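## Task

Press the lid of tip box C16 shut so that it latches, while the other two boxes keep their lids completely open and all three boxes stay level and seated between their holder plate's locators. The result must hold without the robot touching anything; finish by opening the gripper and pulling away.

## Robot and tools

Setup: two Doosan M1013 six-joint arms, left_arm and right_arm, each carrying a Robotiq 140 two-finger gripper. Either arm may be used; the idle one can be parked out of the way. Three holder plates H1, H2, H3 run from the robot's left to its right, each with a loose tip box between locators. The box ID is printed on a white sticker on its front wall. A lid latches once its front edge is pushed fully down.

Frame: one scene frame for everything. Origin on the table top midway between the arms, +z up, +x pointing out over the table, left_arm on the +y side (the names do not refer to image sides). Arm roots: left_arm at (+0.079, +0.498, 0) m, quat_wxyz (+1.000, 0, 0, -0.030); right_arm at (-0.093, -0.521, 0) m, quat_wxyz (+0.999, 0, 0, -0.052). The gripper's fingers point along its own +z and part along its y. end_effector_position is the spot between the pads when closed; closed fingertips extend about 33 mm past it, open ones about 9 mm, and closing pushes the tips roughly 24 mm farther out, so keep that margin above surfaces.

execute_actions takes actions, a list holding zero or one item, plus optional pictures (boolean). Empty list: no command, returns state and camera images. An action item has rows (1 to 15 rows) and steps (4 to 15, default 15; each step is 1/30 s); row k drives step k and the final row repeats for leftover steps. A wait item has only steps (up to 300), counted from the previous result, with your reply time included. Images come only with an empty list or pictures true.

Each row is one flat list of 18 numbers covering both arms, even if only one moves: left_arm's 6 joint targets, its gripper position, force_limit, speed, then the same 9 for right_arm. Joint targets are absolute angles in radians, in the order waist, shoulder, elbow, forearm roll, wrist pitch, wrist roll, matching the Joint positions line. Ranges: elbow -2.792 to 2.792, all others -6.283 to 6.283. A target beyond a range end by more than 0.010 rad, and beyond the current angle, gets the whole call refused; targets past the real end are clipped there and a 'joint sent to its limit' line may appear. The three gripper numbers lie in [-1, 1] and are settings, not offsets: position +1 = fully open (140 mm), about -0.8 = pads touching, -1 = close until blocked; force_limit -1/0/+1 is roughly 14/60/107 N; speed -1/0/+1 is roughly 30/140/250 mm/s. Repeat an arm's previous three gripper numbers to leave it unchanged (0 is itself a command). To squeeze harder while gripped, raise force_limit and toggle position between -1 and -0.98.

Motion limits: joint targets move at most 2.09 rad/s (waist, shoulder), 3.14 (elbow), 3.93 (wrist joints), ramp up over 0.3 s, and all joints of an arm arrive together. Per step a target may lead the measured angle by at most 0.456 (waist, shoulder), 0.683 (elbow), 0.854 (wrist joints) rad, and targets implying more than 70 mm of hand travel are scaled back. The last 4 steps of each action run after its result is returned, and the arms keep heading to the last target while you think, until motion settles.

Results: a state line per arm with end_effector_position (m), end_effector_quat_wxyz and linear/angular velocities; reported hand position can be off, more so at long reach. Joint positions (rad), Joint velocities (rad/s) and joint torques follow, one block per arm. object_status: 0 moving, 1 blocked while opening, 2 blocked while closing (a grip), 3 reached target or pads met. position_measured is in counts, 3 open to 230 closed. 'joint command not followed' means a clearance check altered targets; HELD marks steps where the row was not (fully) sent. MOTOR HOT warns of overheating from sustained load; overheating brakes the arm.

Faults: a joint hitting its load limit (waist/shoulder 309, elbow 145, wrist joints 40.9 N m) or any external force of 144 N stops that arm for 10 s and drops the rest of the call. Avoid pressing hard, arm-on-arm contact, dropping or slamming things, and never knock anything off the table. A held part may occasionally be tugged.

zoom_image: camera (cam_high, cam_low, cam_left_wrist, cam_right_wrist) and region [x0, y0, x1, y1] in pixels from the top-left, at most 504 by 504; returns a sharper crop of that camera's latest image. All cameras are 504x504; calibration (K, distortion, T_world_to_cam) is supplied and may be slightly off; wrist camera poses follow the joint readings.

read_manual: optional section (default "licences"), returns licence texts only.

finished_scene: scene, the number of the current scene; ends and grades it irreversibly and reveals the next task. Release and retreat before calling it.

Each tool is called after ">>>" by a JSON object that holds its "name" and its "arguments", one argument or row to a line.

## Session

>>> {"name": "execute_actions", "arguments": {
  "actions": []
}}

Scene clock: 0.00 s of 7200.00 s.
left_arm: end_effector_position=(+0.4401, -0.2827, +0.3886) position_measured=3 object_status=3 end_effector_quat_wxyz=(+0.696, +0.067, -0.661, +0.271) end_effector_velocity=(+0.001, -0.000, -0.001) end_effector_angular_velocity=(-0.000, -0.000, +0.001) | right_arm: end_effector_position=(+0.6209, -0.5562, +0.1612) position_measured=3 object_status=3 end_effector_quat_wxyz=(-0.001, -0.371, +0.929, -0.023) end_effector_velocity=(-0.000, -0.000, +0.000) end_effector_angular_velocity=(+0.000, -0.000, -0.002)
Joint positions: left_arm=[-0.743  0.735  1.326 -1.537  1.885  3.889] | right_arm=[ 0.026  0.337  1.686 -0.047  1.1    3.896]
Joint velocities: left_arm=[ 0.     0.001 -0.001 -0.    -0.001  0.001] | right_arm=[-0.    -0.     0.     0.     0.     0.001]
Joint torques (N m, as the joint torque sensors report them, + toward a larger angle): no reading

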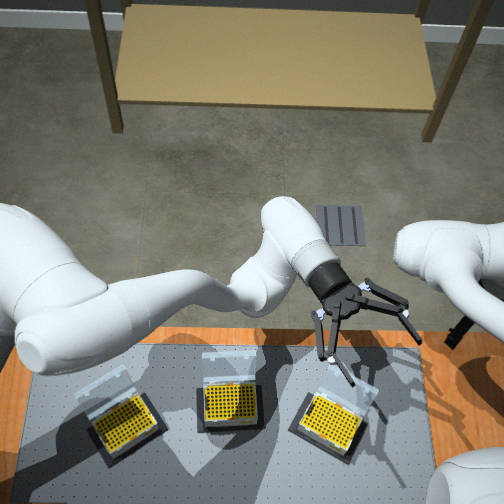

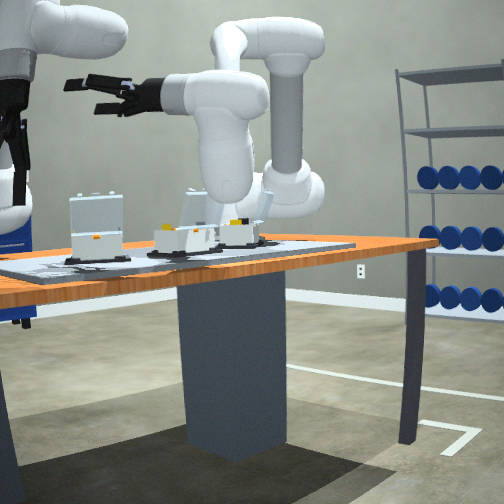

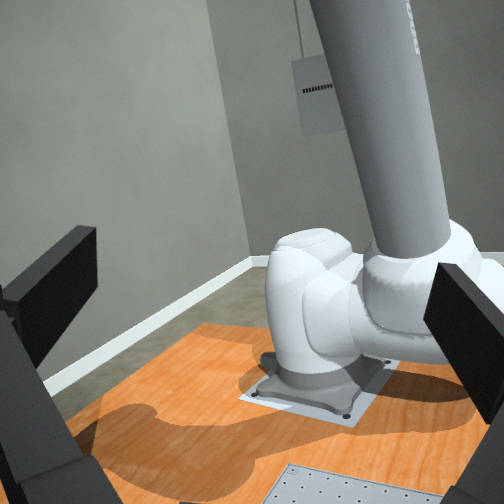

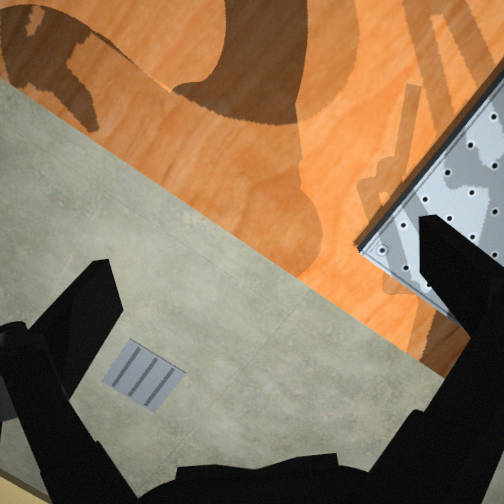

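>>> {"name": "zoom_image", "arguments": {
  "camera": "cam_high",
  "region": [60, 340, 400, 504]
}}

>>> {"name": "zoom_image", "arguments": {
  "camera": "cam_low",
  "region": [40, 170, 300, 290]
}}

Region (60, 340, 400, 504) of cam_high's 504x504 image, scaled by 1.482, with more detail than that image has; it fills the top 243 rows of this view, and the rest is white.

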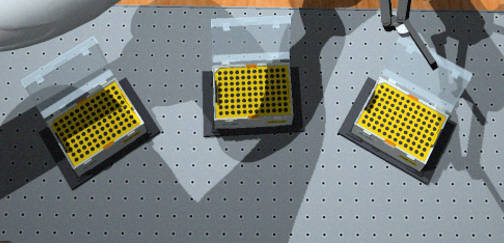

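Region (40, 170, 300, 290) of cam_low's 504x504 image, scaled by 1.938, with more detail than that image has; it fills the top 233 rows of this view, and the rest is white.

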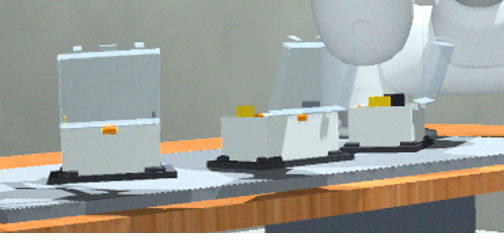

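>>> {"name": "execute_actions", "arguments": {
  "actions": [
    {"rows":[[0.6,0.6,1.326,-1.537,1.885,3.889,1,0,0,0.026,0.337,1.686,-0.047,1.1,3.896,1,0,0]],"steps":15}
  ]
}}

>>> {"name": "execute_actions", "arguments": {
  "actions": [
    {"rows":[[0.6,0.6,1.326,-1.537,1.885,3.889,1,0,0,0.85,-0.448,2.4,0,0.55,3.896,1,0,0]],"steps":15}
  ]
}}

>>> {"name": "execute_actions", "arguments": {
  "actions": [
    {"steps":40}
  ],
  "pictures": true
}}

Scene clock: 1.43 s of 7200.00 s.
left_arm: end_effector_position=(+0.5715, -0.1928, +0.4278) position_measured=3 object_status=3 end_effector_quat_wxyz=(+0.656, +0.114, -0.660, +0.348) end_effector_velocity=(+0.403, +0.327, +0.102) end_effector_angular_velocity=(-0.072, -0.105, +0.627) | right_arm: end_effector_position=(+0.6210, -0.5561, +0.1612) position_measured=3 object_status=3 end_effector_quat_wxyz=(-0.001, -0.370, +0.929, -0.023) end_effector_velocity=(-0.000, +0.000, -0.000) end_effector_angular_velocity=(+0.000, +0.001, +0.000)
Joint positions: left_arm=[-0.553  0.686  1.326 -1.537  1.885  3.889] | right_arm=[ 0.026  0.337  1.686 -0.047  1.1    3.896]
Joint velocities: left_arm=[ 0.624 -0.127  0.     0.    -0.003 -0.   ] | right_arm=[ 0.     0.    -0.     0.     0.001 -0.001]
Joint torques (N m, as the joint torque sensors report them, + toward a larger angle): left_arm=[ -3.05 -90.34 -34.61  -1.83   1.51   0.39] | right_arm=[ -1.02 -72.84 -36.72   3.85   0.45  -0.5 ]
Steps of this call (steps 1 to 32: nothing new was sent; steps 33 to 43: the first 11 steps of this action). Readings (joint positions | what the end effector reports):
33: left_arm=[-0.743 0.735 1.326 -1.537 1.885 3.889] | right_arm=[0.026 0.337 1.686 -0.047 1.100 3.896] | left_arm position_measured=3 object_status=3 | right_arm position_measured=3 object_status=3
34: left_arm=[-0.737 0.733 1.326 -1.537 1.885 3.889] | right_arm=[0.026 0.337 1.686 -0.047 1.100 3.896] | left_arm position_measured=3 object_status=3 | right_arm position_measured=3 object_status=3
36: left_arm=[-0.702 0.723 1.326 -1.537 1.885 3.889] | right_arm=[0.026 0.337 1.686 -0.047 1.100 3.896] | left_arm position_measured=3 object_status=3 | right_arm position_measured=3 object_status=3
40: left_arm=[-0.616 0.700 1.326 -1.537 1.885 3.889] | right_arm=[0.026 0.337 1.686 -0.047 1.100 3.896] | left_arm position_measured=3 object_status=3 | right_arm position_measured=3 object_status=3
43: the state above

Scene clock: 1.93 s of 7200.00 s.
left_arm: end_effector_position=(+0.7510, +0.0010, +0.4641) position_measured=3 object_status=3 end_effector_quat_wxyz=(+0.580, +0.204, -0.643, +0.457) end_effector_velocity=(+0.297, +0.432, +0.048) end_effector_angular_velocity=(-0.018, -0.058, +0.633) | right_arm: end_effector_position=(+0.5263, -0.4233, +0.1605) position_measured=3 object_status=3 end_effector_quat_wxyz=(+0.067, -0.454, +0.887, -0.038) end_effector_velocity=(-0.324, +0.397, +0.058) end_effector_angular_velocity=(+0.104, -0.486, +0.656)
Joint positions: left_arm=[-0.233  0.64   1.326 -1.537  1.885  3.889] | right_arm=[ 0.218  0.145  1.944 -0.03   0.9    3.896]
Joint velocities: left_arm=[ 0.635 -0.061  0.    -0.     0.001  0.   ] | right_arm=[ 0.664 -0.663  0.717  0.047 -0.549 -0.001]
Joint torques (N m, as the joint torque sensors report them, + toward a larger angle): left_arm=[ -0.01 -94.16 -36.99  -2.11   1.33   0.25] | right_arm=[ -1.14 -54.32 -35.4    4.16   0.11  -0.41]
Steps of this call (steps 1 to 4: the last 4 steps of your previous action; steps 5 to 15: the first 11 steps of this action). Readings (joint positions | what the end effector reports):
5: left_arm=[-0.447 0.667 1.326 -1.537 1.885 3.889] | right_arm=[0.027 0.336 1.687 -0.047 1.100 3.896] | left_arm position_measured=3 object_status=3 | right_arm position_measured=3 object_status=3
6: left_arm=[-0.425 0.664 1.326 -1.537 1.885 3.889] | right_arm=[0.032 0.331 1.696 -0.046 1.092 3.896] | left_arm position_measured=3 object_status=3 | right_arm position_measured=3 object_status=3
8: left_arm=[-0.383 0.658 1.326 -1.537 1.885 3.889] | right_arm=[0.067 0.296 1.749 -0.043 1.050 3.896] | left_arm position_measured=3 object_status=3 | right_arm position_measured=3 object_status=3
12: left_arm=[-0.297 0.647 1.326 -1.537 1.885 3.889] | right_arm=[0.152 0.211 1.867 -0.035 0.959 3.896] | left_arm position_measured=3 object_status=3 | right_arm position_measured=3 object_status=3
15: the state above

Scene clock: 3.27 s of 7200.00 s.
left_arm: end_effector_position=(+0.8878, +0.6529, +0.4955) position_measured=3 object_status=3 end_effector_quat_wxyz=(+0.333, +0.438, -0.519, +0.654) end_effector_velocity=(-0.014, +0.068, +0.003) end_effector_angular_velocity=(+0.001, -0.002, +0.084) | right_arm: end_effector_position=(+0.2138, -0.1909, +0.2365) position_measured=3 object_status=3 end_effector_quat_wxyz=(-0.314, +0.668, -0.674, +0.011) end_effector_velocity=(-0.000, +0.000, +0.000) end_effector_angular_velocity=(+0.000, +0.001, -0.001)
Joint positions: left_arm=[ 0.598  0.6    1.326 -1.537  1.885  3.889] | right_arm=[ 0.85  -0.448  2.4    0.     0.55   3.896]
Joint velocities: left_arm=[ 0.084 -0.003  0.001 -0.001  0.001 -0.   ] | right_arm=[ 0.    -0.    -0.     0.     0.001  0.001]
Joint torques (N m, as the joint torque sensors report them, + toward a larger angle): left_arm=[-34.92 -84.49 -37.92  -3.58   1.23   0.18] | right_arm=[ -0.73   4.95 -39.29   4.13  -1.06  -0.36]
Kept back: nothing.
Steps of this call (steps 1 to 4: the last 4 steps of your previous action; steps 5 to 40: the robot went on to your last target). Readings (joint positions | what the end effector reports):
1: left_arm=[-0.211 0.638 1.326 -1.537 1.885 3.889] | right_arm=[0.240 0.123 1.967 -0.028 0.882 3.896] | left_arm position_measured=3 object_status=3 | right_arm position_measured=3 object_status=3
2: left_arm=[-0.190 0.636 1.326 -1.537 1.885 3.889] | right_arm=[0.263 0.100 1.990 -0.027 0.864 3.896] | left_arm position_measured=3 object_status=3 | right_arm position_measured=3 object_status=3
4: left_arm=[-0.147 0.633 1.326 -1.537 1.885 3.889] | right_arm=[0.310 0.053 2.034 -0.024 0.831 3.896] | left_arm position_measured=3 object_status=3 | right_arm position_measured=3 object_status=3
8: left_arm=[-0.061 0.627 1.326 -1.537 1.885 3.889] | right_arm=[0.407 -0.044 2.110 -0.019 0.773 3.896] | left_arm position_measured=3 object_status=3 | right_arm position_measured=3 object_status=3
40: the state above
camera_calibration (this result's frames):
cam_left_wrist: T_world_to_cam=[[-0.914409, -0.275721, -0.296369, 1.1449], [0.19117, 0.351212, -0.916572, 0.0638821], [0.356806, -0.894778, -0.268442, 0.579637], [0, 0, 0, 1]] pos_world=[0.82788, 0.811885, 0.553466]
cam_right_wrist: T_world_to_cam=[[-0.883441, 0.243899, -0.400056, 0.335399], [-0.129982, 0.692741, 0.709377, -0.00137226], [0.450151, 0.678693, -0.580293, 0.356104], [0, 0, 0, 1]] pos_world=[0.135827, -0.322538, 0.341796]

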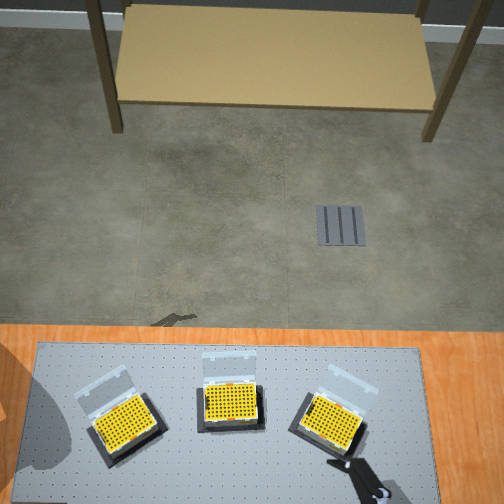

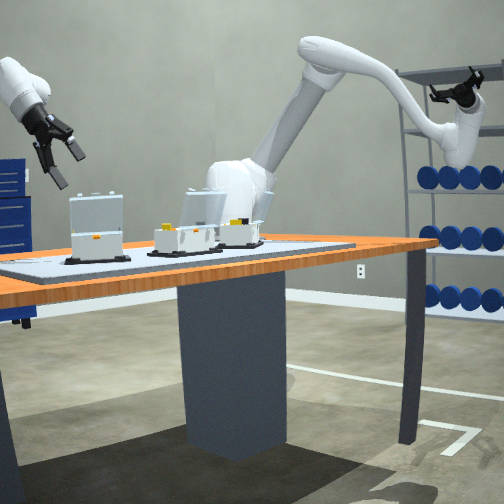

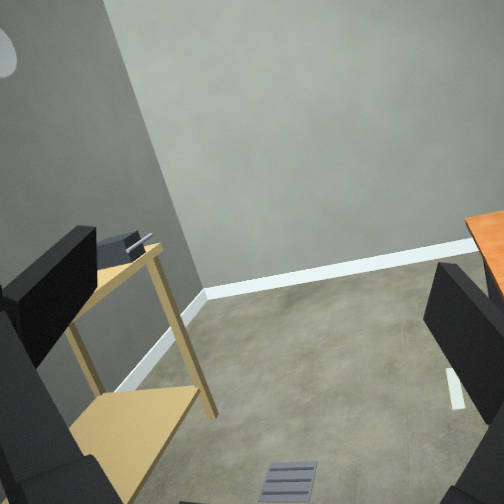

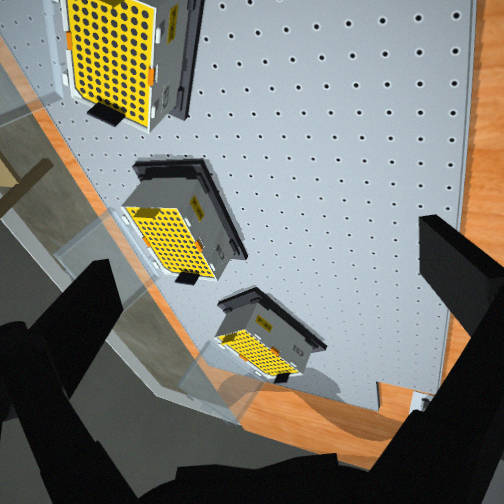

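>>> {"name": "zoom_image", "arguments": {
  "camera": "cam_right_wrist",
  "region": [120, 60, 340, 380]
}}

Region (120, 60, 340, 380) of cam_right_wrist's 504x504 image, scaled by 1.575, with more detail than that image has; it fills the left 346 columns of this view, and the rest is white.

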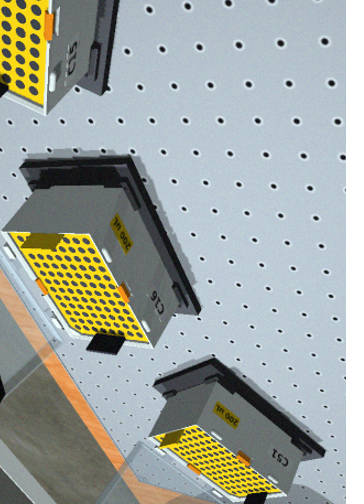

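>>> {"name": "zoom_image", "arguments": {
  "camera": "cam_right_wrist",
  "region": [110, 150, 260, 300]
}}

>>> {"name": "zoom_image", "arguments": {
  "camera": "cam_high",
  "region": [180, 340, 280, 440]
}}

>>> {"name": "zoom_image", "arguments": {
  "camera": "cam_low",
  "region": [140, 180, 280, 265]
}}

Region (110, 150, 260, 300) of cam_right_wrist's 504x504 image, scaled by 3.360, with more detail than that image has.

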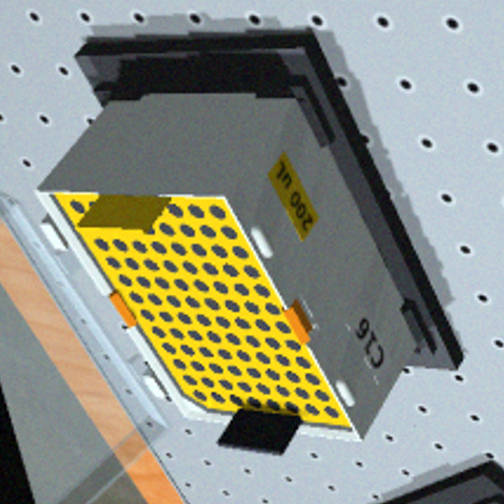

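Region (180, 340, 280, 440) of cam_high's 504x504 image, scaled by 5.040, with more detail than that image has.

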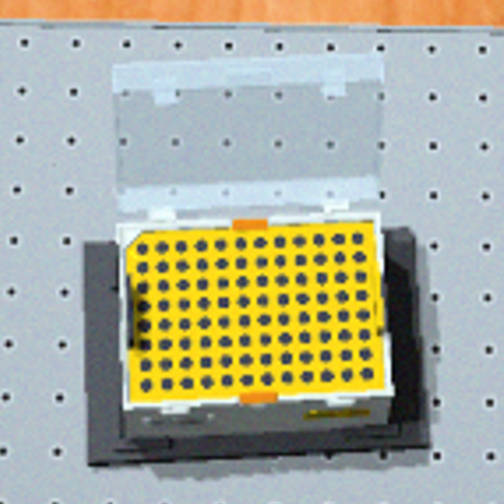

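Region (140, 180, 280, 265) of cam_low's 504x504 image, scaled by 3.600, with more detail than that image has; it fills the top 306 rows of this view, and the rest is white.

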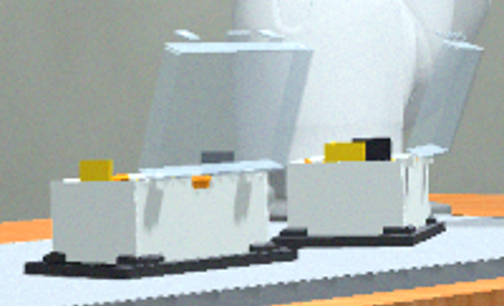

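>>> {"name": "execute_actions", "arguments": {
  "actions": [
    {"rows":[[0.6,0.6,1.326,-1.537,1.885,3.889,1,0,0,0.728,0.594,1.073,0,1.474,5.365,-1,0,0]],"steps":15}
  ]
}}

>>> {"name": "execute_actions", "arguments": {
  "actions": [
    {"steps":45}
  ],
  "pictures": true
}}

Scene clock: 4.53 s of 7200.00 s.
left_arm: end_effector_position=(+0.8875, +0.6543, +0.4955) position_measured=3 object_status=3 end_effector_quat_wxyz=(+0.332, +0.439, -0.518, +0.654) end_effector_velocity=(+0.000, +0.000, +0.000) end_effector_angular_velocity=(-0.000, -0.001, -0.000) | right_arm: end_effector_position=(+0.3019, -0.1527, +0.3108) position_measured=77 object_status=0 end_effector_quat_wxyz=(+0.164, -0.475, +0.864, +0.030) end_effector_velocity=(+0.348, +0.194, +0.258) end_effector_angular_velocity=(+0.027, +0.780, -1.614)
Joint positions: left_arm=[ 0.6    0.6    1.326 -1.537  1.885  3.889] | right_arm=[ 0.791 -0.183  2.002  0.     0.988  4.393]
Joint velocities: left_arm=[-0.     0.    -0.001 -0.     0.    -0.   ] | right_arm=[-0.132  0.843 -1.261  0.     1.003  1.569]
Joint torques (N m, as the joint torque sensors report them, + toward a larger angle): left_arm=[  1.38 -91.87 -39.51  -2.18   1.08   0.02] | right_arm=[  0.2  -19.58 -36.86   4.05  -0.71  -0.01]
Steps of this call (steps 1 to 27: the robot went on to your last target; steps 28 to 38: the first 11 steps of this action). Readings (joint positions | what the end effector reports):
28: left_arm=[0.600 0.600 1.326 -1.537 1.885 3.889] | right_arm=[0.850 -0.447 2.399 0.000 0.551 3.898] | left_arm position_measured=3 object_status=3 | right_arm position_measured=3 object_status=0
29: left_arm=[0.600 0.600 1.326 -1.537 1.885 3.889] | right_arm=[0.848 -0.441 2.390 0.000 0.563 3.909] | left_arm position_measured=3 object_status=3 | right_arm position_measured=9 object_status=0
31: left_arm=[0.600 0.600 1.326 -1.537 1.885 3.889] | right_arm=[0.839 -0.406 2.336 0.000 0.630 3.976] | left_arm position_measured=3 object_status=3 | right_arm position_measured=24 object_status=0
35: left_arm=[0.600 0.600 1.326 -1.537 1.885 3.889] | right_arm=[0.807 -0.273 2.136 0.000 0.866 4.225] | left_arm position_measured=3 object_status=3 | right_arm position_measured=55 object_status=0
38: the state above

Scene clock: 6.03 s of 7200.00 s.
left_arm: end_effector_position=(+0.8875, +0.6543, +0.4955) position_measured=3 object_status=3 end_effector_quat_wxyz=(+0.332, +0.439, -0.518, +0.654) end_effector_velocity=(+0.000, +0.000, -0.001) end_effector_angular_velocity=(-0.001, +0.001, +0.001) | right_arm: end_effector_position=(+0.6209, +0.0349, +0.2801) position_measured=233 object_status=3 end_effector_quat_wxyz=(+0.000, +0.015, +1.000, +0.000) end_effector_velocity=(-0.000, -0.000, -0.000) end_effector_angular_velocity=(-0.000, +0.001, -0.000)
Joint positions: left_arm=[ 0.6    0.6    1.326 -1.537  1.885  3.889] | right_arm=[0.728 0.594 1.073 0.    1.474 5.365]
Joint velocities: left_arm=[ 0.     0.001  0.    -0.    -0.     0.   ] | right_arm=[ 0.     0.    -0.    -0.     0.001  0.   ]
Joint torques (N m, as the joint torque sensors report them, + toward a larger angle): left_arm=[  2.07 -90.48 -38.03  -1.87   1.66   0.03] | right_arm=[  -0.82 -100.66  -40.45    4.39    0.35   -0.38]
Kept back: nothing.
Steps of this call (steps 1 to 4: the last 4 steps of your previous action; steps 5 to 45: the robot went on to your last target). Readings (joint positions | what the end effector reports):
1: left_arm=[0.600 0.600 1.326 -1.537 1.885 3.889] | right_arm=[0.787 -0.155 1.960 0.000 1.021 4.446] | left_arm position_measured=3 object_status=3 | right_arm position_measured=85 object_status=0
2: left_arm=[0.600 0.600 1.326 -1.537 1.885 3.889] | right_arm=[0.783 -0.127 1.918 0.000 1.050 4.498] | left_arm position_measured=3 object_status=3 | right_arm position_measured=92 object_status=0
4: left_arm=[0.600 0.600 1.326 -1.537 1.885 3.889] | right_arm=[0.776 -0.073 1.837 0.000 1.103 4.599] | left_arm position_measured=3 object_status=3 | right_arm position_measured=108 object_status=0
8: left_arm=[0.600 0.600 1.326 -1.537 1.885 3.889] | right_arm=[0.765 0.032 1.680 0.000 1.186 4.772] | left_arm position_measured=3 object_status=3 | right_arm position_measured=138 object_status=0
45: the state above
All arms were judged still, so your last target was given up. Only a new action makes them travel on or press farther. Fingers that are still opening or closing keep moving.
camera_calibration (this result's frames):
cam_left_wrist: T_world_to_cam=[[-0.913888, -0.27741, -0.2964, 1.14573], [0.190604, 0.351432, -0.916606, 0.0638606], [0.35844, -0.89417, -0.268294, 0.579091], [0, 0, 0, 1]] pos_world=[0.827324, 0.813199, 0.553494]
cam_right_wrist: T_world_to_cam=[[0.166722, 0.985489, -0.031862, -0.123688], [0.926837, -0.14561, 0.346081, -0.660915], [0.336419, -0.08723, -0.937664, 0.242324], [0, 0, 0, 1]] pos_world=[0.551659, 0.0467951, 0.452008]

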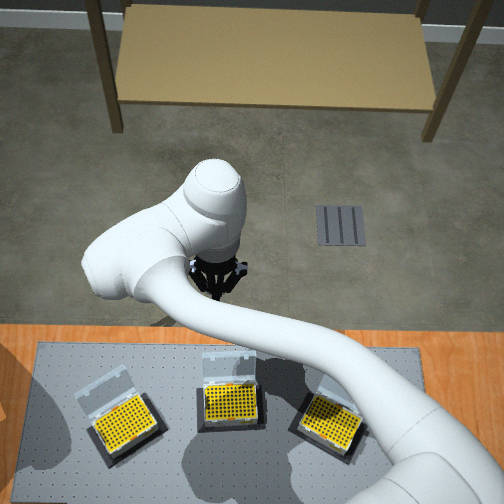

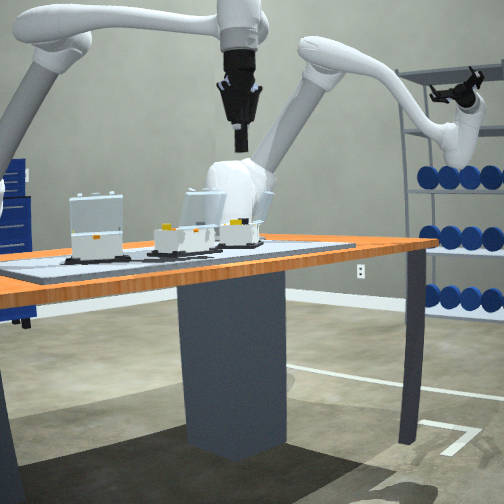

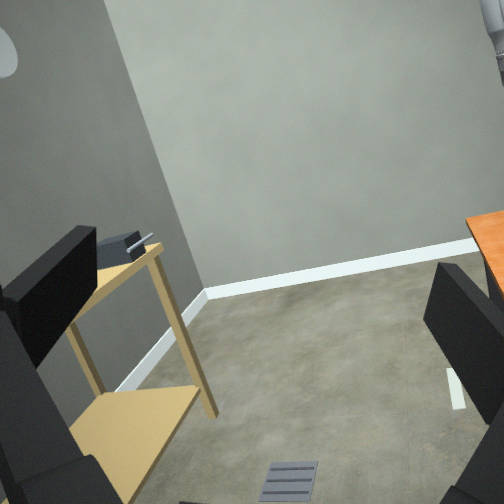

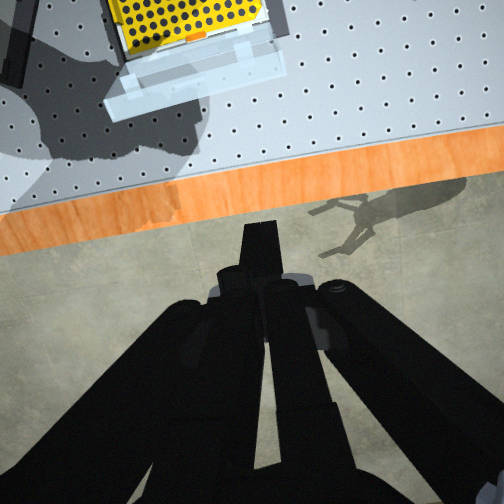

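>>> {"name": "execute_actions", "arguments": {
  "actions": [
    {"rows":[[0.6,0.6,1.326,-1.537,1.885,3.889,1,0,0,0.728,0.619,1.186,0,1.336,5.365,-1,0,0]],"steps":15}
  ]
}}

>>> {"name": "execute_actions", "arguments": {
  "actions": [
    {"rows":[[0.6,0.6,1.326,-1.537,1.885,3.889,1,0,0,0.738,0.6,1.216,0,1.325,5.375,-1,0,0],[0.6,0.6,1.326,-1.537,1.885,3.889,1,0,0,0.738,0.6,1.216,0,1.325,5.375,-1,0,0],[0.6,0.6,1.326,-1.537,1.885,3.889,1,0,0,0.749,0.582,1.247,0,1.313,5.386,-1,0,0],[0.6,0.6,1.326,-1.537,1.885,3.889,1,0,0,0.749,0.582,1.247,0,1.313,5.386,-1,0,0],[0.6,0.6,1.326,-1.537,1.885,3.889,1,0,0,0.759,0.563,1.277,0,1.302,5.396,-1,0,0],[0.6,0.6,1.326,-1.537,1.885,3.889,1,0,0,0.759,0.563,1.277,0,1.302,5.396,-1,0,0],[0.6,0.6,1.326,-1.537,1.885,3.889,1,0,0,0.77,0.544,1.307,0,1.29,5.407,-1,0,0],[0.6,0.6,1.326,-1.537,1.885,3.889,1,0,0,0.77,0.544,1.307,0,1.29,5.407,-1,0,0],[0.6,0.6,1.326,-1.537,1.885,3.889,1,0,0,0.78,0.526,1.338,0,1.279,5.417,-1,0,0],[0.6,0.6,1.326,-1.537,1.885,3.889,1,0,0,0.78,0.526,1.338,0,1.279,5.417,-1,0,0],[0.6,0.6,1.326,-1.537,1.885,3.889,1,0,0,0.791,0.507,1.368,0,1.267,5.428,-1,0,0]],"steps":15}
  ]
}}

>>> {"name": "execute_actions", "arguments": {
  "actions": [
    {"steps":15}
  ],
  "pictures": true
}}

Scene clock: 7.03 s of 7200.00 s.
left_arm: end_effector_position=(+0.8875, +0.6543, +0.4955) position_measured=3 object_status=3 end_effector_quat_wxyz=(+0.332, +0.439, -0.518, +0.654) end_effector_velocity=(+0.000, -0.000, +0.000) end_effector_angular_velocity=(+0.001, -0.000, -0.000) | right_arm: end_effector_position=(+0.6211, +0.0350, +0.1953) position_measured=233 object_status=3 end_effector_quat_wxyz=(+0.000, +0.015, +1.000, +0.000) end_effector_velocity=(-0.001, +0.000, -0.001) end_effector_angular_velocity=(+0.002, +0.002, -0.001)
Joint positions: left_arm=[ 0.6    0.6    1.326 -1.537  1.885  3.889] | right_arm=[ 0.728  0.619  1.186 -0.     1.336  5.365]
Joint velocities: left_arm=[-0.     0.    -0.001  0.    -0.     0.   ] | right_arm=[ 0.    -0.001  0.004  0.003 -0.003  0.001]
Joint torques (N m, as the joint torque sensors report them, + toward a larger angle): left_arm=[  2.22 -92.62 -39.28  -1.67   1.29   0.04] | right_arm=[  -0.66 -106.06  -39.79    4.63    0.51   -0.36]
Steps of this call (steps 1 to 19: nothing new was sent; steps 20 to 30: the first 11 steps of this action). Readings (joint positions | what the end effector reports):
20: left_arm=[0.600 0.600 1.326 -1.537 1.885 3.889] | right_arm=[0.728 0.594 1.074 0.000 1.473 5.365] | left_arm position_measured=3 object_status=3 | right_arm position_measured=233 object_status=3
21: left_arm=[0.600 0.600 1.326 -1.537 1.885 3.889] | right_arm=[0.728 0.596 1.083 0.000 1.462 5.365] | left_arm position_measured=3 object_status=3 | right_arm position_measured=233 object_status=3
23: left_arm=[0.600 0.600 1.326 -1.537 1.885 3.889] | right_arm=[0.728 0.607 1.133 0.000 1.401 5.365] | left_arm position_measured=3 object_status=3 | right_arm position_measured=233 object_status=3
27: left_arm=[0.600 0.600 1.326 -1.537 1.885 3.889] | right_arm=[0.728 0.619 1.185 -0.000 1.337 5.365] | left_arm position_measured=3 object_status=3 | right_arm position_measured=233 object_status=3
30: the state above

Scene clock: 7.53 s of 7200.00 s.
left_arm: end_effector_position=(+0.8875, +0.6543, +0.4955) position_measured=3 object_status=3 end_effector_quat_wxyz=(+0.332, +0.439, -0.518, +0.654) end_effector_velocity=(+0.001, -0.000, -0.002) end_effector_angular_velocity=(-0.001, +0.001, +0.000) | right_arm: end_effector_position=(+0.5515, +0.0358, +0.1951) position_measured=233 object_status=3 end_effector_quat_wxyz=(-0.000, +0.015, +1.000, -0.000) end_effector_velocity=(-0.216, -0.009, -0.008) end_effector_angular_velocity=(-0.001, +0.001, -0.002)
Joint positions: left_arm=[ 0.6    0.6    1.326 -1.537  1.885  3.889] | right_arm=[0.776 0.532 1.327 0.    1.283 5.413]
Joint velocities: left_arm=[-0.001  0.001  0.001  0.    -0.001  0.001] | right_arm=[ 0.15  -0.266  0.437 -0.    -0.169  0.152]
Joint torques (N m, as the joint torque sensors report them, + toward a larger angle): left_arm=[  1.14 -88.95 -38.44  -1.78   1.02   0.37] | right_arm=[ -6.5  -90.63 -39.5    4.01   0.46  -0.72]
Steps of this call (steps 1 to 4: the last 4 steps of your previous action; steps 5 to 15: the first 11 steps of this action). Readings (joint positions | what the end effector reports):
5: left_arm=[0.600 0.600 1.326 -1.537 1.885 3.889] | right_arm=[0.728 0.618 1.187 -0.000 1.335 5.365] | left_arm position_measured=3 object_status=3 | right_arm position_measured=233 object_status=3
6: left_arm=[0.600 0.600 1.326 -1.537 1.885 3.889] | right_arm=[0.731 0.613 1.196 -0.000 1.332 5.368] | left_arm position_measured=3 object_status=3 | right_arm position_measured=233 object_status=3
8: left_arm=[0.600 0.600 1.326 -1.537 1.885 3.889] | right_arm=[0.740 0.596 1.223 0.000 1.322 5.378] | left_arm position_measured=3 object_status=3 | right_arm position_measured=233 object_status=3
12: left_arm=[0.600 0.600 1.326 -1.537 1.885 3.889] | right_arm=[0.761 0.560 1.282 0.000 1.300 5.398] | left_arm position_measured=3 object_status=3 | right_arm position_measured=233 object_status=3
15: the state above

Scene clock: 8.03 s of 7200.00 s.
left_arm: end_effector_position=(+0.8875, +0.6543, +0.4955) position_measured=3 object_status=3 end_effector_quat_wxyz=(+0.332, +0.439, -0.518, +0.654) end_effector_velocity=(-0.000, -0.000, +0.000) end_effector_angular_velocity=(+0.001, -0.001, +0.000) | right_arm: end_effector_position=(+0.5309, +0.0348, +0.1947) position_measured=233 object_status=3 end_effector_quat_wxyz=(-0.000, +0.015, +1.000, -0.000) end_effector_velocity=(-0.000, -0.000, -0.000) end_effector_angular_velocity=(-0.000, +0.001, -0.000)
Joint positions: left_arm=[ 0.6    0.6    1.326 -1.537  1.885  3.889] | right_arm=[0.791 0.507 1.368 0.    1.267 5.428]
Joint velocities: left_arm=[-0.    -0.001  0.     0.    -0.     0.   ] | right_arm=[ 0. -0.  0.  0.  0.  0.]
Joint torques (N m, as the joint torque sensors report them, + toward a larger angle): left_arm=[  0.2  -88.84 -38.39  -1.72   1.21   0.23] | right_arm=[  1.24 -51.87  -7.18   4.33   4.21  -0.45]
Kept back: nothing.
Steps of this call (steps 1 to 4: the last 4 steps of your previous action; steps 5 to 15: the robot went on to your last target). Readings (joint positions | what the end effector reports):
1: left_arm=[0.600 0.600 1.326 -1.537 1.885 3.889] | right_arm=[0.782 0.523 1.343 0.000 1.277 5.419] | left_arm position_measured=3 object_status=3 | right_arm position_measured=233 object_status=3
2: left_arm=[0.600 0.600 1.326 -1.537 1.885 3.889] | right_arm=[0.787 0.514 1.356 0.000 1.272 5.424] | left_arm position_measured=3 object_status=3 | right_arm position_measured=233 object_status=3
4: left_arm=[0.600 0.600 1.326 -1.537 1.885 3.889] | right_arm=[0.791 0.507 1.366 0.000 1.268 5.427] | left_arm position_measured=3 object_status=3 | right_arm position_measured=233 object_status=3
8: left_arm=[0.600 0.600 1.326 -1.537 1.885 3.889] | right_arm=[0.791 0.507 1.368 0.000 1.267 5.428] | left_arm position_measured=3 object_status=3 | right_arm position_measured=233 object_status=3
15: the state above
camera_calibration (this result's frames):
cam_left_wrist: T_world_to_cam=[[-0.91388, -0.277406, -0.296426, 1.14574], [0.190626, 0.351445, -0.916596, 0.063837], [0.358447, -0.894166, -0.268298, 0.579088], [0, 0, 0, 1]] pos_world=[0.827326, 0.8132, 0.553507]
cam_right_wrist: T_world_to_cam=[[0.166706, 0.985475, -0.0323769, -0.111191], [0.927045, -0.145468, 0.345581, -0.547962], [0.335851, -0.0876253, -0.93783, 0.192865], [0, 0, 0, 1]] pos_world=[0.461748, 0.0467648, 0.36664]

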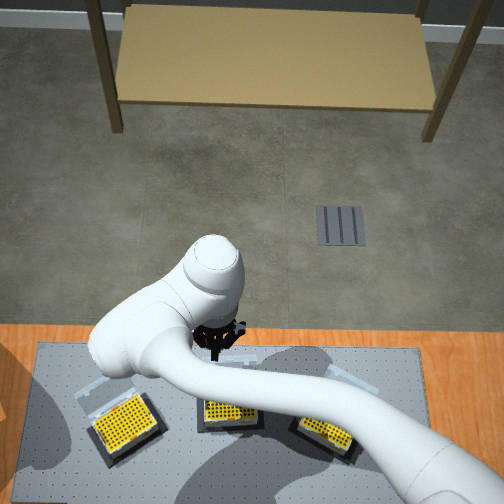

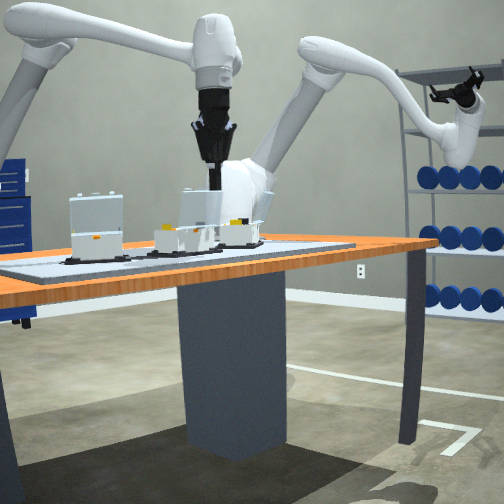

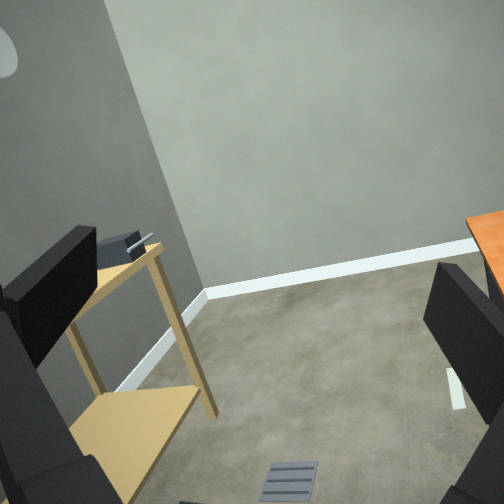

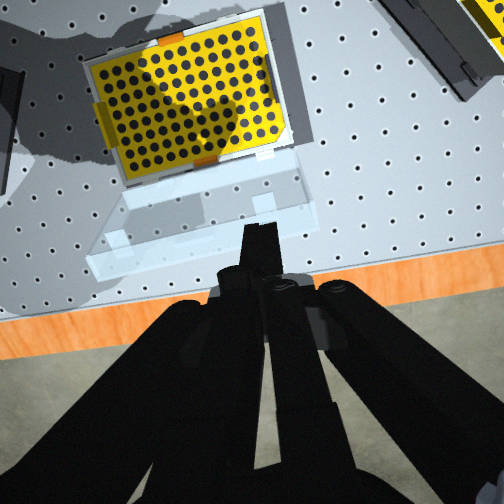

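>>> {"name": "execute_actions", "arguments": {
  "actions": [
    {"rows":[[0.6,0.6,1.326,-1.537,1.885,3.889,1,0,0,0.791,0.487,1.315,0,1.34,5.428,-1,0,0]],"steps":15}
  ],
  "pictures": true
}}

>>> {"name": "zoom_image", "arguments": {
  "camera": "cam_low",
  "region": [140, 140, 280, 265]
}}

Scene clock: 8.53 s of 7200.00 s.
left_arm: end_effector_position=(+0.8875, +0.6543, +0.4955) position_measured=3 object_status=3 end_effector_quat_wxyz=(+0.332, +0.439, -0.518, +0.654) end_effector_velocity=(+0.001, +0.001, -0.001) end_effector_angular_velocity=(-0.001, +0.002, +0.002) | right_arm: end_effector_position=(+0.5307, +0.0348, +0.2397) position_measured=233 object_status=3 end_effector_quat_wxyz=(-0.000, +0.015, +1.000, -0.000) end_effector_velocity=(+0.000, +0.000, +0.001) end_effector_angular_velocity=(+0.000, -0.001, -0.001)
Joint positions: left_arm=[ 0.6    0.6    1.326 -1.537  1.885  3.889] | right_arm=[0.791 0.487 1.315 0.    1.34  5.428]
Joint velocities: left_arm=[ 0.001  0.002  0.    -0.    -0.001 -0.001] | right_arm=[ 0.    -0.    -0.001 -0.     0.001  0.001]
Joint torques (N m, as the joint torque sensors report them, + toward a larger angle): left_arm=[  1.31 -90.38 -38.36  -1.94   1.3    0.03] | right_arm=[ -0.81 -90.39 -39.53   4.34   0.53  -0.32]
Steps of this call (steps 1 to 4: the robot went on to your last target; steps 5 to 15: the first 11 steps of this action). Readings (joint positions | what the end effector reports):
5: left_arm=[0.600 0.600 1.326 -1.537 1.885 3.889] | right_arm=[0.791 0.507 1.367 0.000 1.268 5.428] | left_arm position_measured=3 object_status=3 | right_arm position_measured=233 object_status=3
6: left_arm=[0.600 0.600 1.326 -1.537 1.885 3.889] | right_arm=[0.791 0.504 1.360 -0.000 1.280 5.428] | left_arm position_measured=3 object_status=3 | right_arm position_measured=233 object_status=3
8: left_arm=[0.600 0.600 1.326 -1.537 1.885 3.889] | right_arm=[0.791 0.491 1.326 0.000 1.324 5.428] | left_arm position_measured=3 object_status=3 | right_arm position_measured=233 object_status=3
12: left_arm=[0.600 0.600 1.326 -1.537 1.885 3.889] | right_arm=[0.791 0.487 1.316 0.000 1.340 5.428] | left_arm position_measured=3 object_status=3 | right_arm position_measured=233 object_status=3
15: the state above
camera_calibration (this result's frames):
cam_left_wrist: T_world_to_cam=[[-0.91388, -0.277406, -0.296428, 1.14574], [0.190628, 0.351446, -0.916595, 0.0638351], [0.358447, -0.894165, -0.268298, 0.579088], [0, 0, 0, 1]] pos_world=[0.827326, 0.813201, 0.553508]
cam_right_wrist: T_world_to_cam=[[0.166621, 0.98548, -0.0326578, -0.109532], [0.927188, -0.145324, 0.345257, -0.563316], [0.335498, -0.087807, -0.93794, 0.235343], [0, 0, 0, 1]] pos_world=[0.461593, 0.046743, 0.411649]

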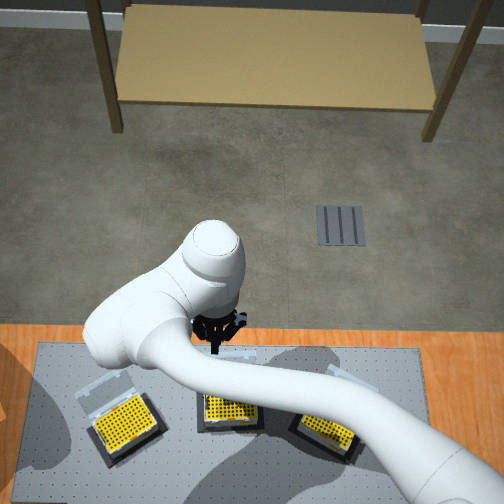

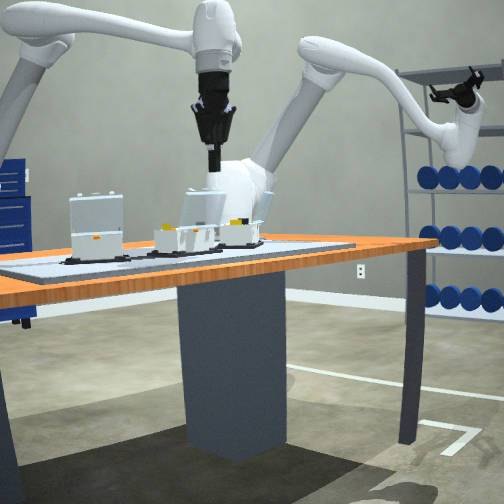

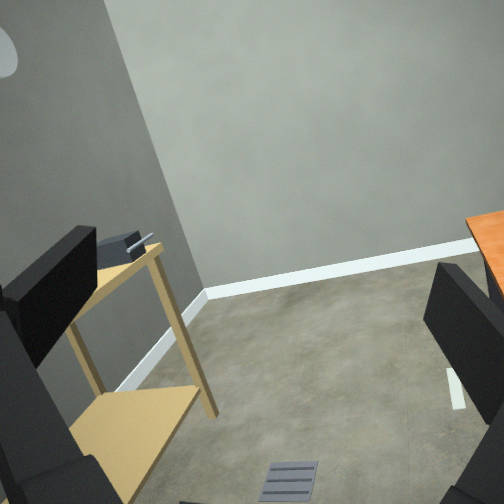

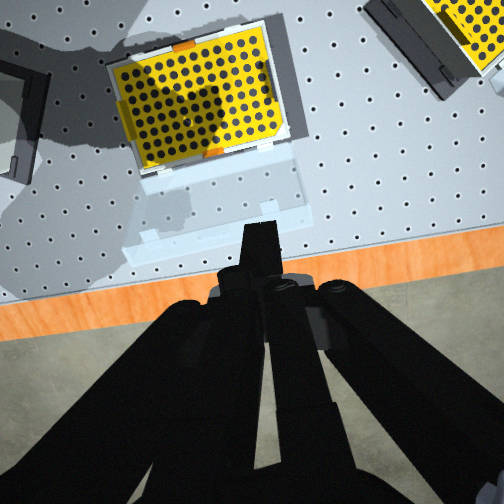

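Region (140, 140, 280, 265) of cam_low's 504x504 image, scaled by 3.600, with more detail than that image has; it fills the top 450 rows of this view, and the rest is white.

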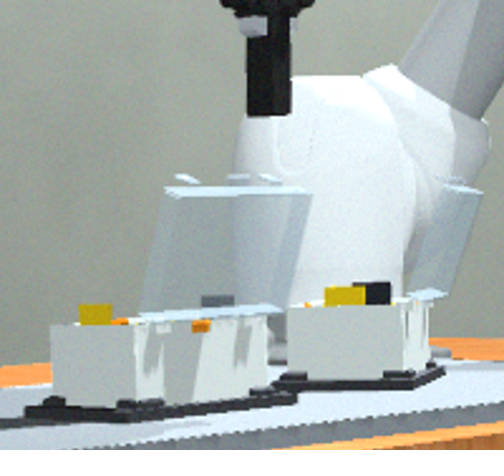

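>>> {"name": "execute_actions", "arguments": {
  "actions": [
    {"rows":[[0.6,0.6,1.326,-1.537,1.885,3.889,1,0,0,0.728,0.594,1.073,0,1.474,5.365,-1,0,0]],"steps":15}
  ]
}}

>>> {"name": "execute_actions", "arguments": {
  "actions": [
    {"rows":[[0.6,0.6,1.326,-1.537,1.885,3.889,1,0,0,0.728,0.636,1.227,0,1.279,5.365,-1,0,0]],"steps":15}
  ]
}}

>>> {"name": "execute_actions", "arguments": {
  "actions": [
    {"rows":[[0.6,0.6,1.326,-1.537,1.885,3.889,1,0,0,0.744,0.609,1.272,0,1.261,5.381,-1,0,0],[0.6,0.6,1.326,-1.537,1.885,3.889,1,0,0,0.744,0.609,1.272,0,1.261,5.381,-1,0,0],[0.6,0.6,1.326,-1.537,1.885,3.889,1,0,0,0.744,0.609,1.272,0,1.261,5.381,-1,0,0],[0.6,0.6,1.326,-1.537,1.885,3.889,1,0,0,0.754,0.591,1.302,0,1.249,5.391,-1,0,0],[0.6,0.6,1.326,-1.537,1.885,3.889,1,0,0,0.754,0.591,1.302,0,1.249,5.391,-1,0,0],[0.6,0.6,1.326,-1.537,1.885,3.889,1,0,0,0.754,0.591,1.302,0,1.249,5.391,-1,0,0],[0.6,0.6,1.326,-1.537,1.885,3.889,1,0,0,0.765,0.573,1.332,0,1.237,5.402,-1,0,0],[0.6,0.6,1.326,-1.537,1.885,3.889,1,0,0,0.765,0.573,1.332,0,1.237,5.402,-1,0,0],[0.6,0.6,1.326,-1.537,1.885,3.889,1,0,0,0.765,0.573,1.332,0,1.237,5.402,-1,0,0],[0.6,0.6,1.326,-1.537,1.885,3.889,1,0,0,0.775,0.554,1.362,0,1.226,5.412,-1,0,0]],"steps":15}
  ],
  "pictures": true
}}

>>> {"name": "zoom_image", "arguments": {
  "camera": "cam_low",
  "region": [140, 140, 280, 265]
}}

Scene clock: 9.57 s of 7200.00 s.
left_arm: end_effector_position=(+0.8875, +0.6543, +0.4955) position_measured=3 object_status=3 end_effector_quat_wxyz=(+0.332, +0.439, -0.518, +0.654) end_effector_velocity=(-0.001, +0.001, +0.001) end_effector_angular_velocity=(+0.000, -0.001, +0.000) | right_arm: end_effector_position=(+0.6208, +0.0348, +0.2797) position_measured=233 object_status=3 end_effector_quat_wxyz=(+0.000, +0.015, +1.000, +0.000) end_effector_velocity=(+0.002, +0.002, +0.006) end_effector_angular_velocity=(-0.001, +0.001, +0.006)
Joint positions: left_arm=[ 0.6    0.6    1.326 -1.537  1.885  3.889] | right_arm=[ 0.728  0.594  1.074 -0.     1.474  5.365]
Joint velocities: left_arm=[ 0.001 -0.001  0.     0.     0.001 -0.   ] | right_arm=[ 0.     0.004 -0.017  0.     0.014 -0.005]
Joint torques (N m, as the joint torque sensors report them, + toward a larger angle): left_arm=[  4.41 -91.16 -38.15  -1.81   1.02   0.33] | right_arm=[   8.61 -110.94  -39.65    4.98    0.44   -0.4 ]
Steps of this call (steps 1 to 4: the last 4 steps of your previous action; steps 5 to 15: the robot went on to your last target; steps 16 to 20: nothing new was sent; steps 21 to 31: the first 11 steps of this action). Readings (joint positions | what the end effector reports):
21: left_arm=[0.600 0.600 1.326 -1.537 1.885 3.889] | right_arm=[0.791 0.487 1.314 -0.000 1.341 5.428] | left_arm position_measured=3 object_status=3 | right_arm position_measured=233 object_status=3
22: left_arm=[0.600 0.600 1.326 -1.537 1.885 3.889] | right_arm=[0.788 0.491 1.304 -0.000 1.346 5.426] | left_arm position_measured=3 object_status=3 | right_arm position_measured=233 object_status=3
24: left_arm=[0.600 0.600 1.326 -1.537 1.885 3.889] | right_arm=[0.775 0.515 1.251 -0.000 1.376 5.412] | left_arm position_measured=3 object_status=3 | right_arm position_measured=233 object_status=3
28: left_arm=[0.600 0.600 1.326 -1.537 1.885 3.889] | right_arm=[0.735 0.581 1.102 -0.000 1.458 5.373] | left_arm position_measured=3 object_status=3 | right_arm position_measured=233 object_status=3
31: the state above

Scene clock: 10.07 s of 7200.00 s.
left_arm: end_effector_position=(+0.8875, +0.6543, +0.4955) position_measured=3 object_status=3 end_effector_quat_wxyz=(+0.332, +0.439, -0.518, +0.654) end_effector_velocity=(+0.000, +0.000, -0.001) end_effector_angular_velocity=(-0.001, +0.001, +0.000) | right_arm: end_effector_position=(+0.6210, +0.0350, +0.1583) position_measured=233 object_status=3 end_effector_quat_wxyz=(-0.000, +0.015, +1.000, -0.000) end_effector_velocity=(+0.000, +0.000, -0.005) end_effector_angular_velocity=(+0.003, -0.004, +0.000)
Joint positions: left_arm=[ 0.6    0.6    1.326 -1.537  1.885  3.889] | right_arm=[ 0.728  0.636  1.226 -0.     1.28   5.365]
Joint velocities: left_arm=[ 0.     0.001  0.001 -0.001 -0.     0.   ] | right_arm=[ 0.    -0.     0.01   0.    -0.015 -0.   ]
Joint torques (N m, as the joint torque sensors report them, + toward a larger angle): left_arm=[  1.48 -93.52 -38.59  -1.93   1.48   0.34] | right_arm=[ -0.62 -94.38 -36.48   4.02   0.34  -0.33]
Steps of this call (steps 1 to 4: the last 4 steps of your previous action; steps 5 to 15: the first 11 steps of this action). Readings (joint positions | what the end effector reports):
5: left_arm=[0.600 0.600 1.326 -1.537 1.885 3.889] | right_arm=[0.728 0.594 1.074 -0.000 1.473 5.365] | left_arm position_measured=3 object_status=3 | right_arm position_measured=233 object_status=3
6: left_arm=[0.600 0.600 1.326 -1.537 1.885 3.889] | right_arm=[0.728 0.596 1.083 0.000 1.461 5.365] | left_arm position_measured=3 object_status=3 | right_arm position_measured=233 object_status=3
8: left_arm=[0.600 0.600 1.326 -1.537 1.885 3.889] | right_arm=[0.728 0.609 1.131 0.000 1.401 5.365] | left_arm position_measured=3 object_status=3 | right_arm position_measured=233 object_status=3
12: left_arm=[0.600 0.600 1.326 -1.537 1.885 3.889] | right_arm=[0.728 0.634 1.217 -0.000 1.293 5.365] | left_arm position_measured=3 object_status=3 | right_arm position_measured=233 object_status=3
15: the state above

Scene clock: 10.57 s of 7200.00 s.
left_arm: end_effector_position=(+0.8875, +0.6543, +0.4955) position_measured=3 object_status=3 end_effector_quat_wxyz=(+0.332, +0.439, -0.518, +0.654) end_effector_velocity=(-0.001, -0.000, +0.002) end_effector_angular_velocity=(+0.001, -0.003, -0.001) | right_arm: end_effector_position=(+0.5638, +0.0363, +0.1576) position_measured=233 object_status=3 end_effector_quat_wxyz=(-0.000, +0.015, +1.000, -0.000) end_effector_velocity=(-0.188, -0.013, -0.002) end_effector_angular_velocity=(-0.012, +0.015, +0.001)
Joint positions: left_arm=[ 0.6    0.6    1.326 -1.537  1.885  3.889] | right_arm=[ 0.768  0.567  1.342 -0.     1.233  5.405]
Joint velocities: left_arm=[-0.    -0.002 -0.    -0.     0.001  0.   ] | right_arm=[ 0.123 -0.227  0.374  0.    -0.128  0.122]
Joint torques (N m, as the joint torque sensors report them, + toward a larger angle): left_arm=[  1.93 -90.13 -38.56  -1.52   1.45   0.34] | right_arm=[  21.7  -121.84  -40.38    4.87    0.55   -0.65]
Steps of this call (steps 1 to 4: the last 4 steps of your previous action; steps 5 to 15: the first 11 steps of this action). Readings (joint positions | what the end effector reports):
5: left_arm=[0.600 0.600 1.326 -1.537 1.885 3.889] | right_arm=[0.728 0.635 1.228 -0.000 1.278 5.365] | left_arm position_measured=3 object_status=3 | right_arm position_measured=233 object_status=3
6: left_arm=[0.600 0.600 1.326 -1.537 1.885 3.889] | right_arm=[0.731 0.630 1.238 -0.000 1.275 5.368] | left_arm position_measured=3 object_status=3 | right_arm position_measured=233 object_status=3
8: left_arm=[0.600 0.600 1.326 -1.537 1.885 3.889] | right_arm=[0.742 0.612 1.267 -0.000 1.263 5.379] | left_arm position_measured=3 object_status=3 | right_arm position_measured=233 object_status=3
12: left_arm=[0.600 0.600 1.326 -1.537 1.885 3.889] | right_arm=[0.757 0.585 1.312 -0.000 1.245 5.395] | left_arm position_measured=3 object_status=3 | right_arm position_measured=233 object_status=3
15: the state above
camera_calibration (this result's frames):
cam_left_wrist: T_world_to_cam=[[-0.91388, -0.277406, -0.296428, 1.14574], [0.190628, 0.351446, -0.916595, 0.0638351], [0.358447, -0.894165, -0.268298, 0.579088], [0, 0, 0, 1]] pos_world=[0.827326, 0.8132, 0.553508]
cam_right_wrist: T_world_to_cam=[[0.166769, 0.98545, -0.0328103, -0.119265], [0.927154, -0.145406, 0.345316, -0.565423], [0.335521, -0.0880082, -0.937913, 0.147376], [0, 0, 0, 1]] pos_world=[0.494676, 0.0482836, 0.329562]

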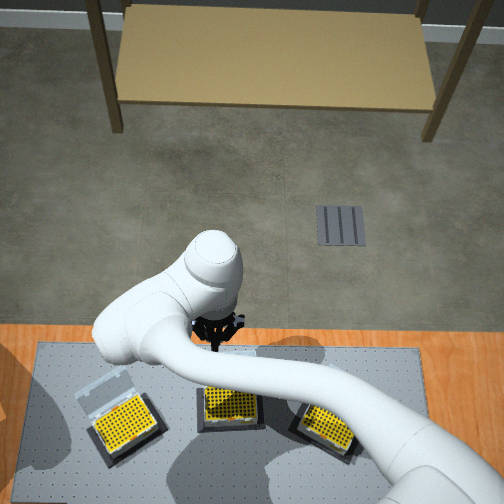

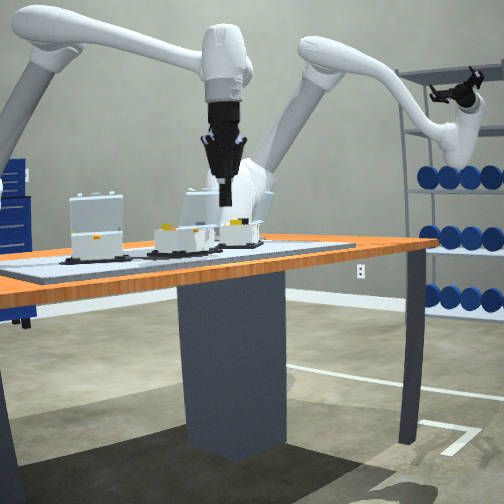

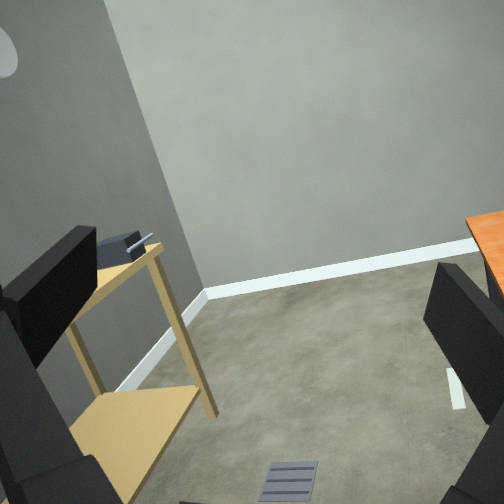

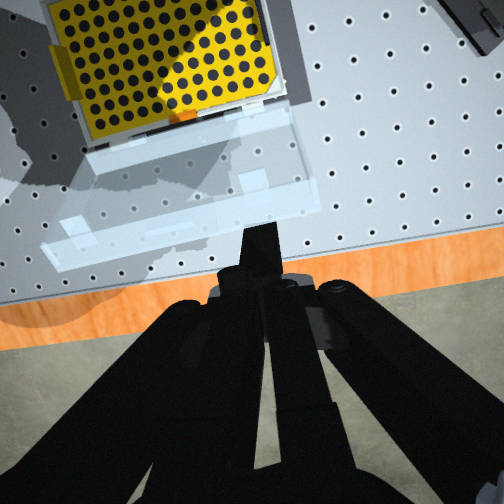

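Region (140, 140, 280, 265) of cam_low's 504x504 image, scaled by 3.600, with more detail than that image has; it fills the top 450 rows of this view, and the rest is white.

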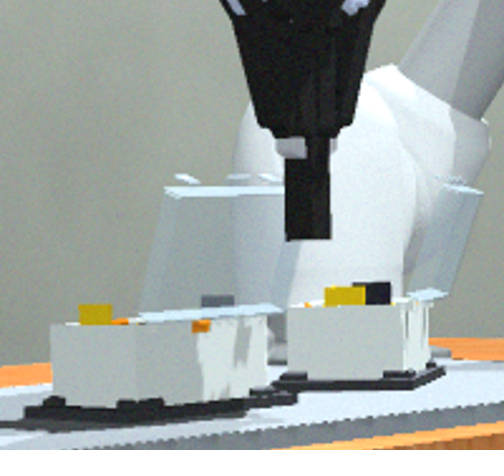

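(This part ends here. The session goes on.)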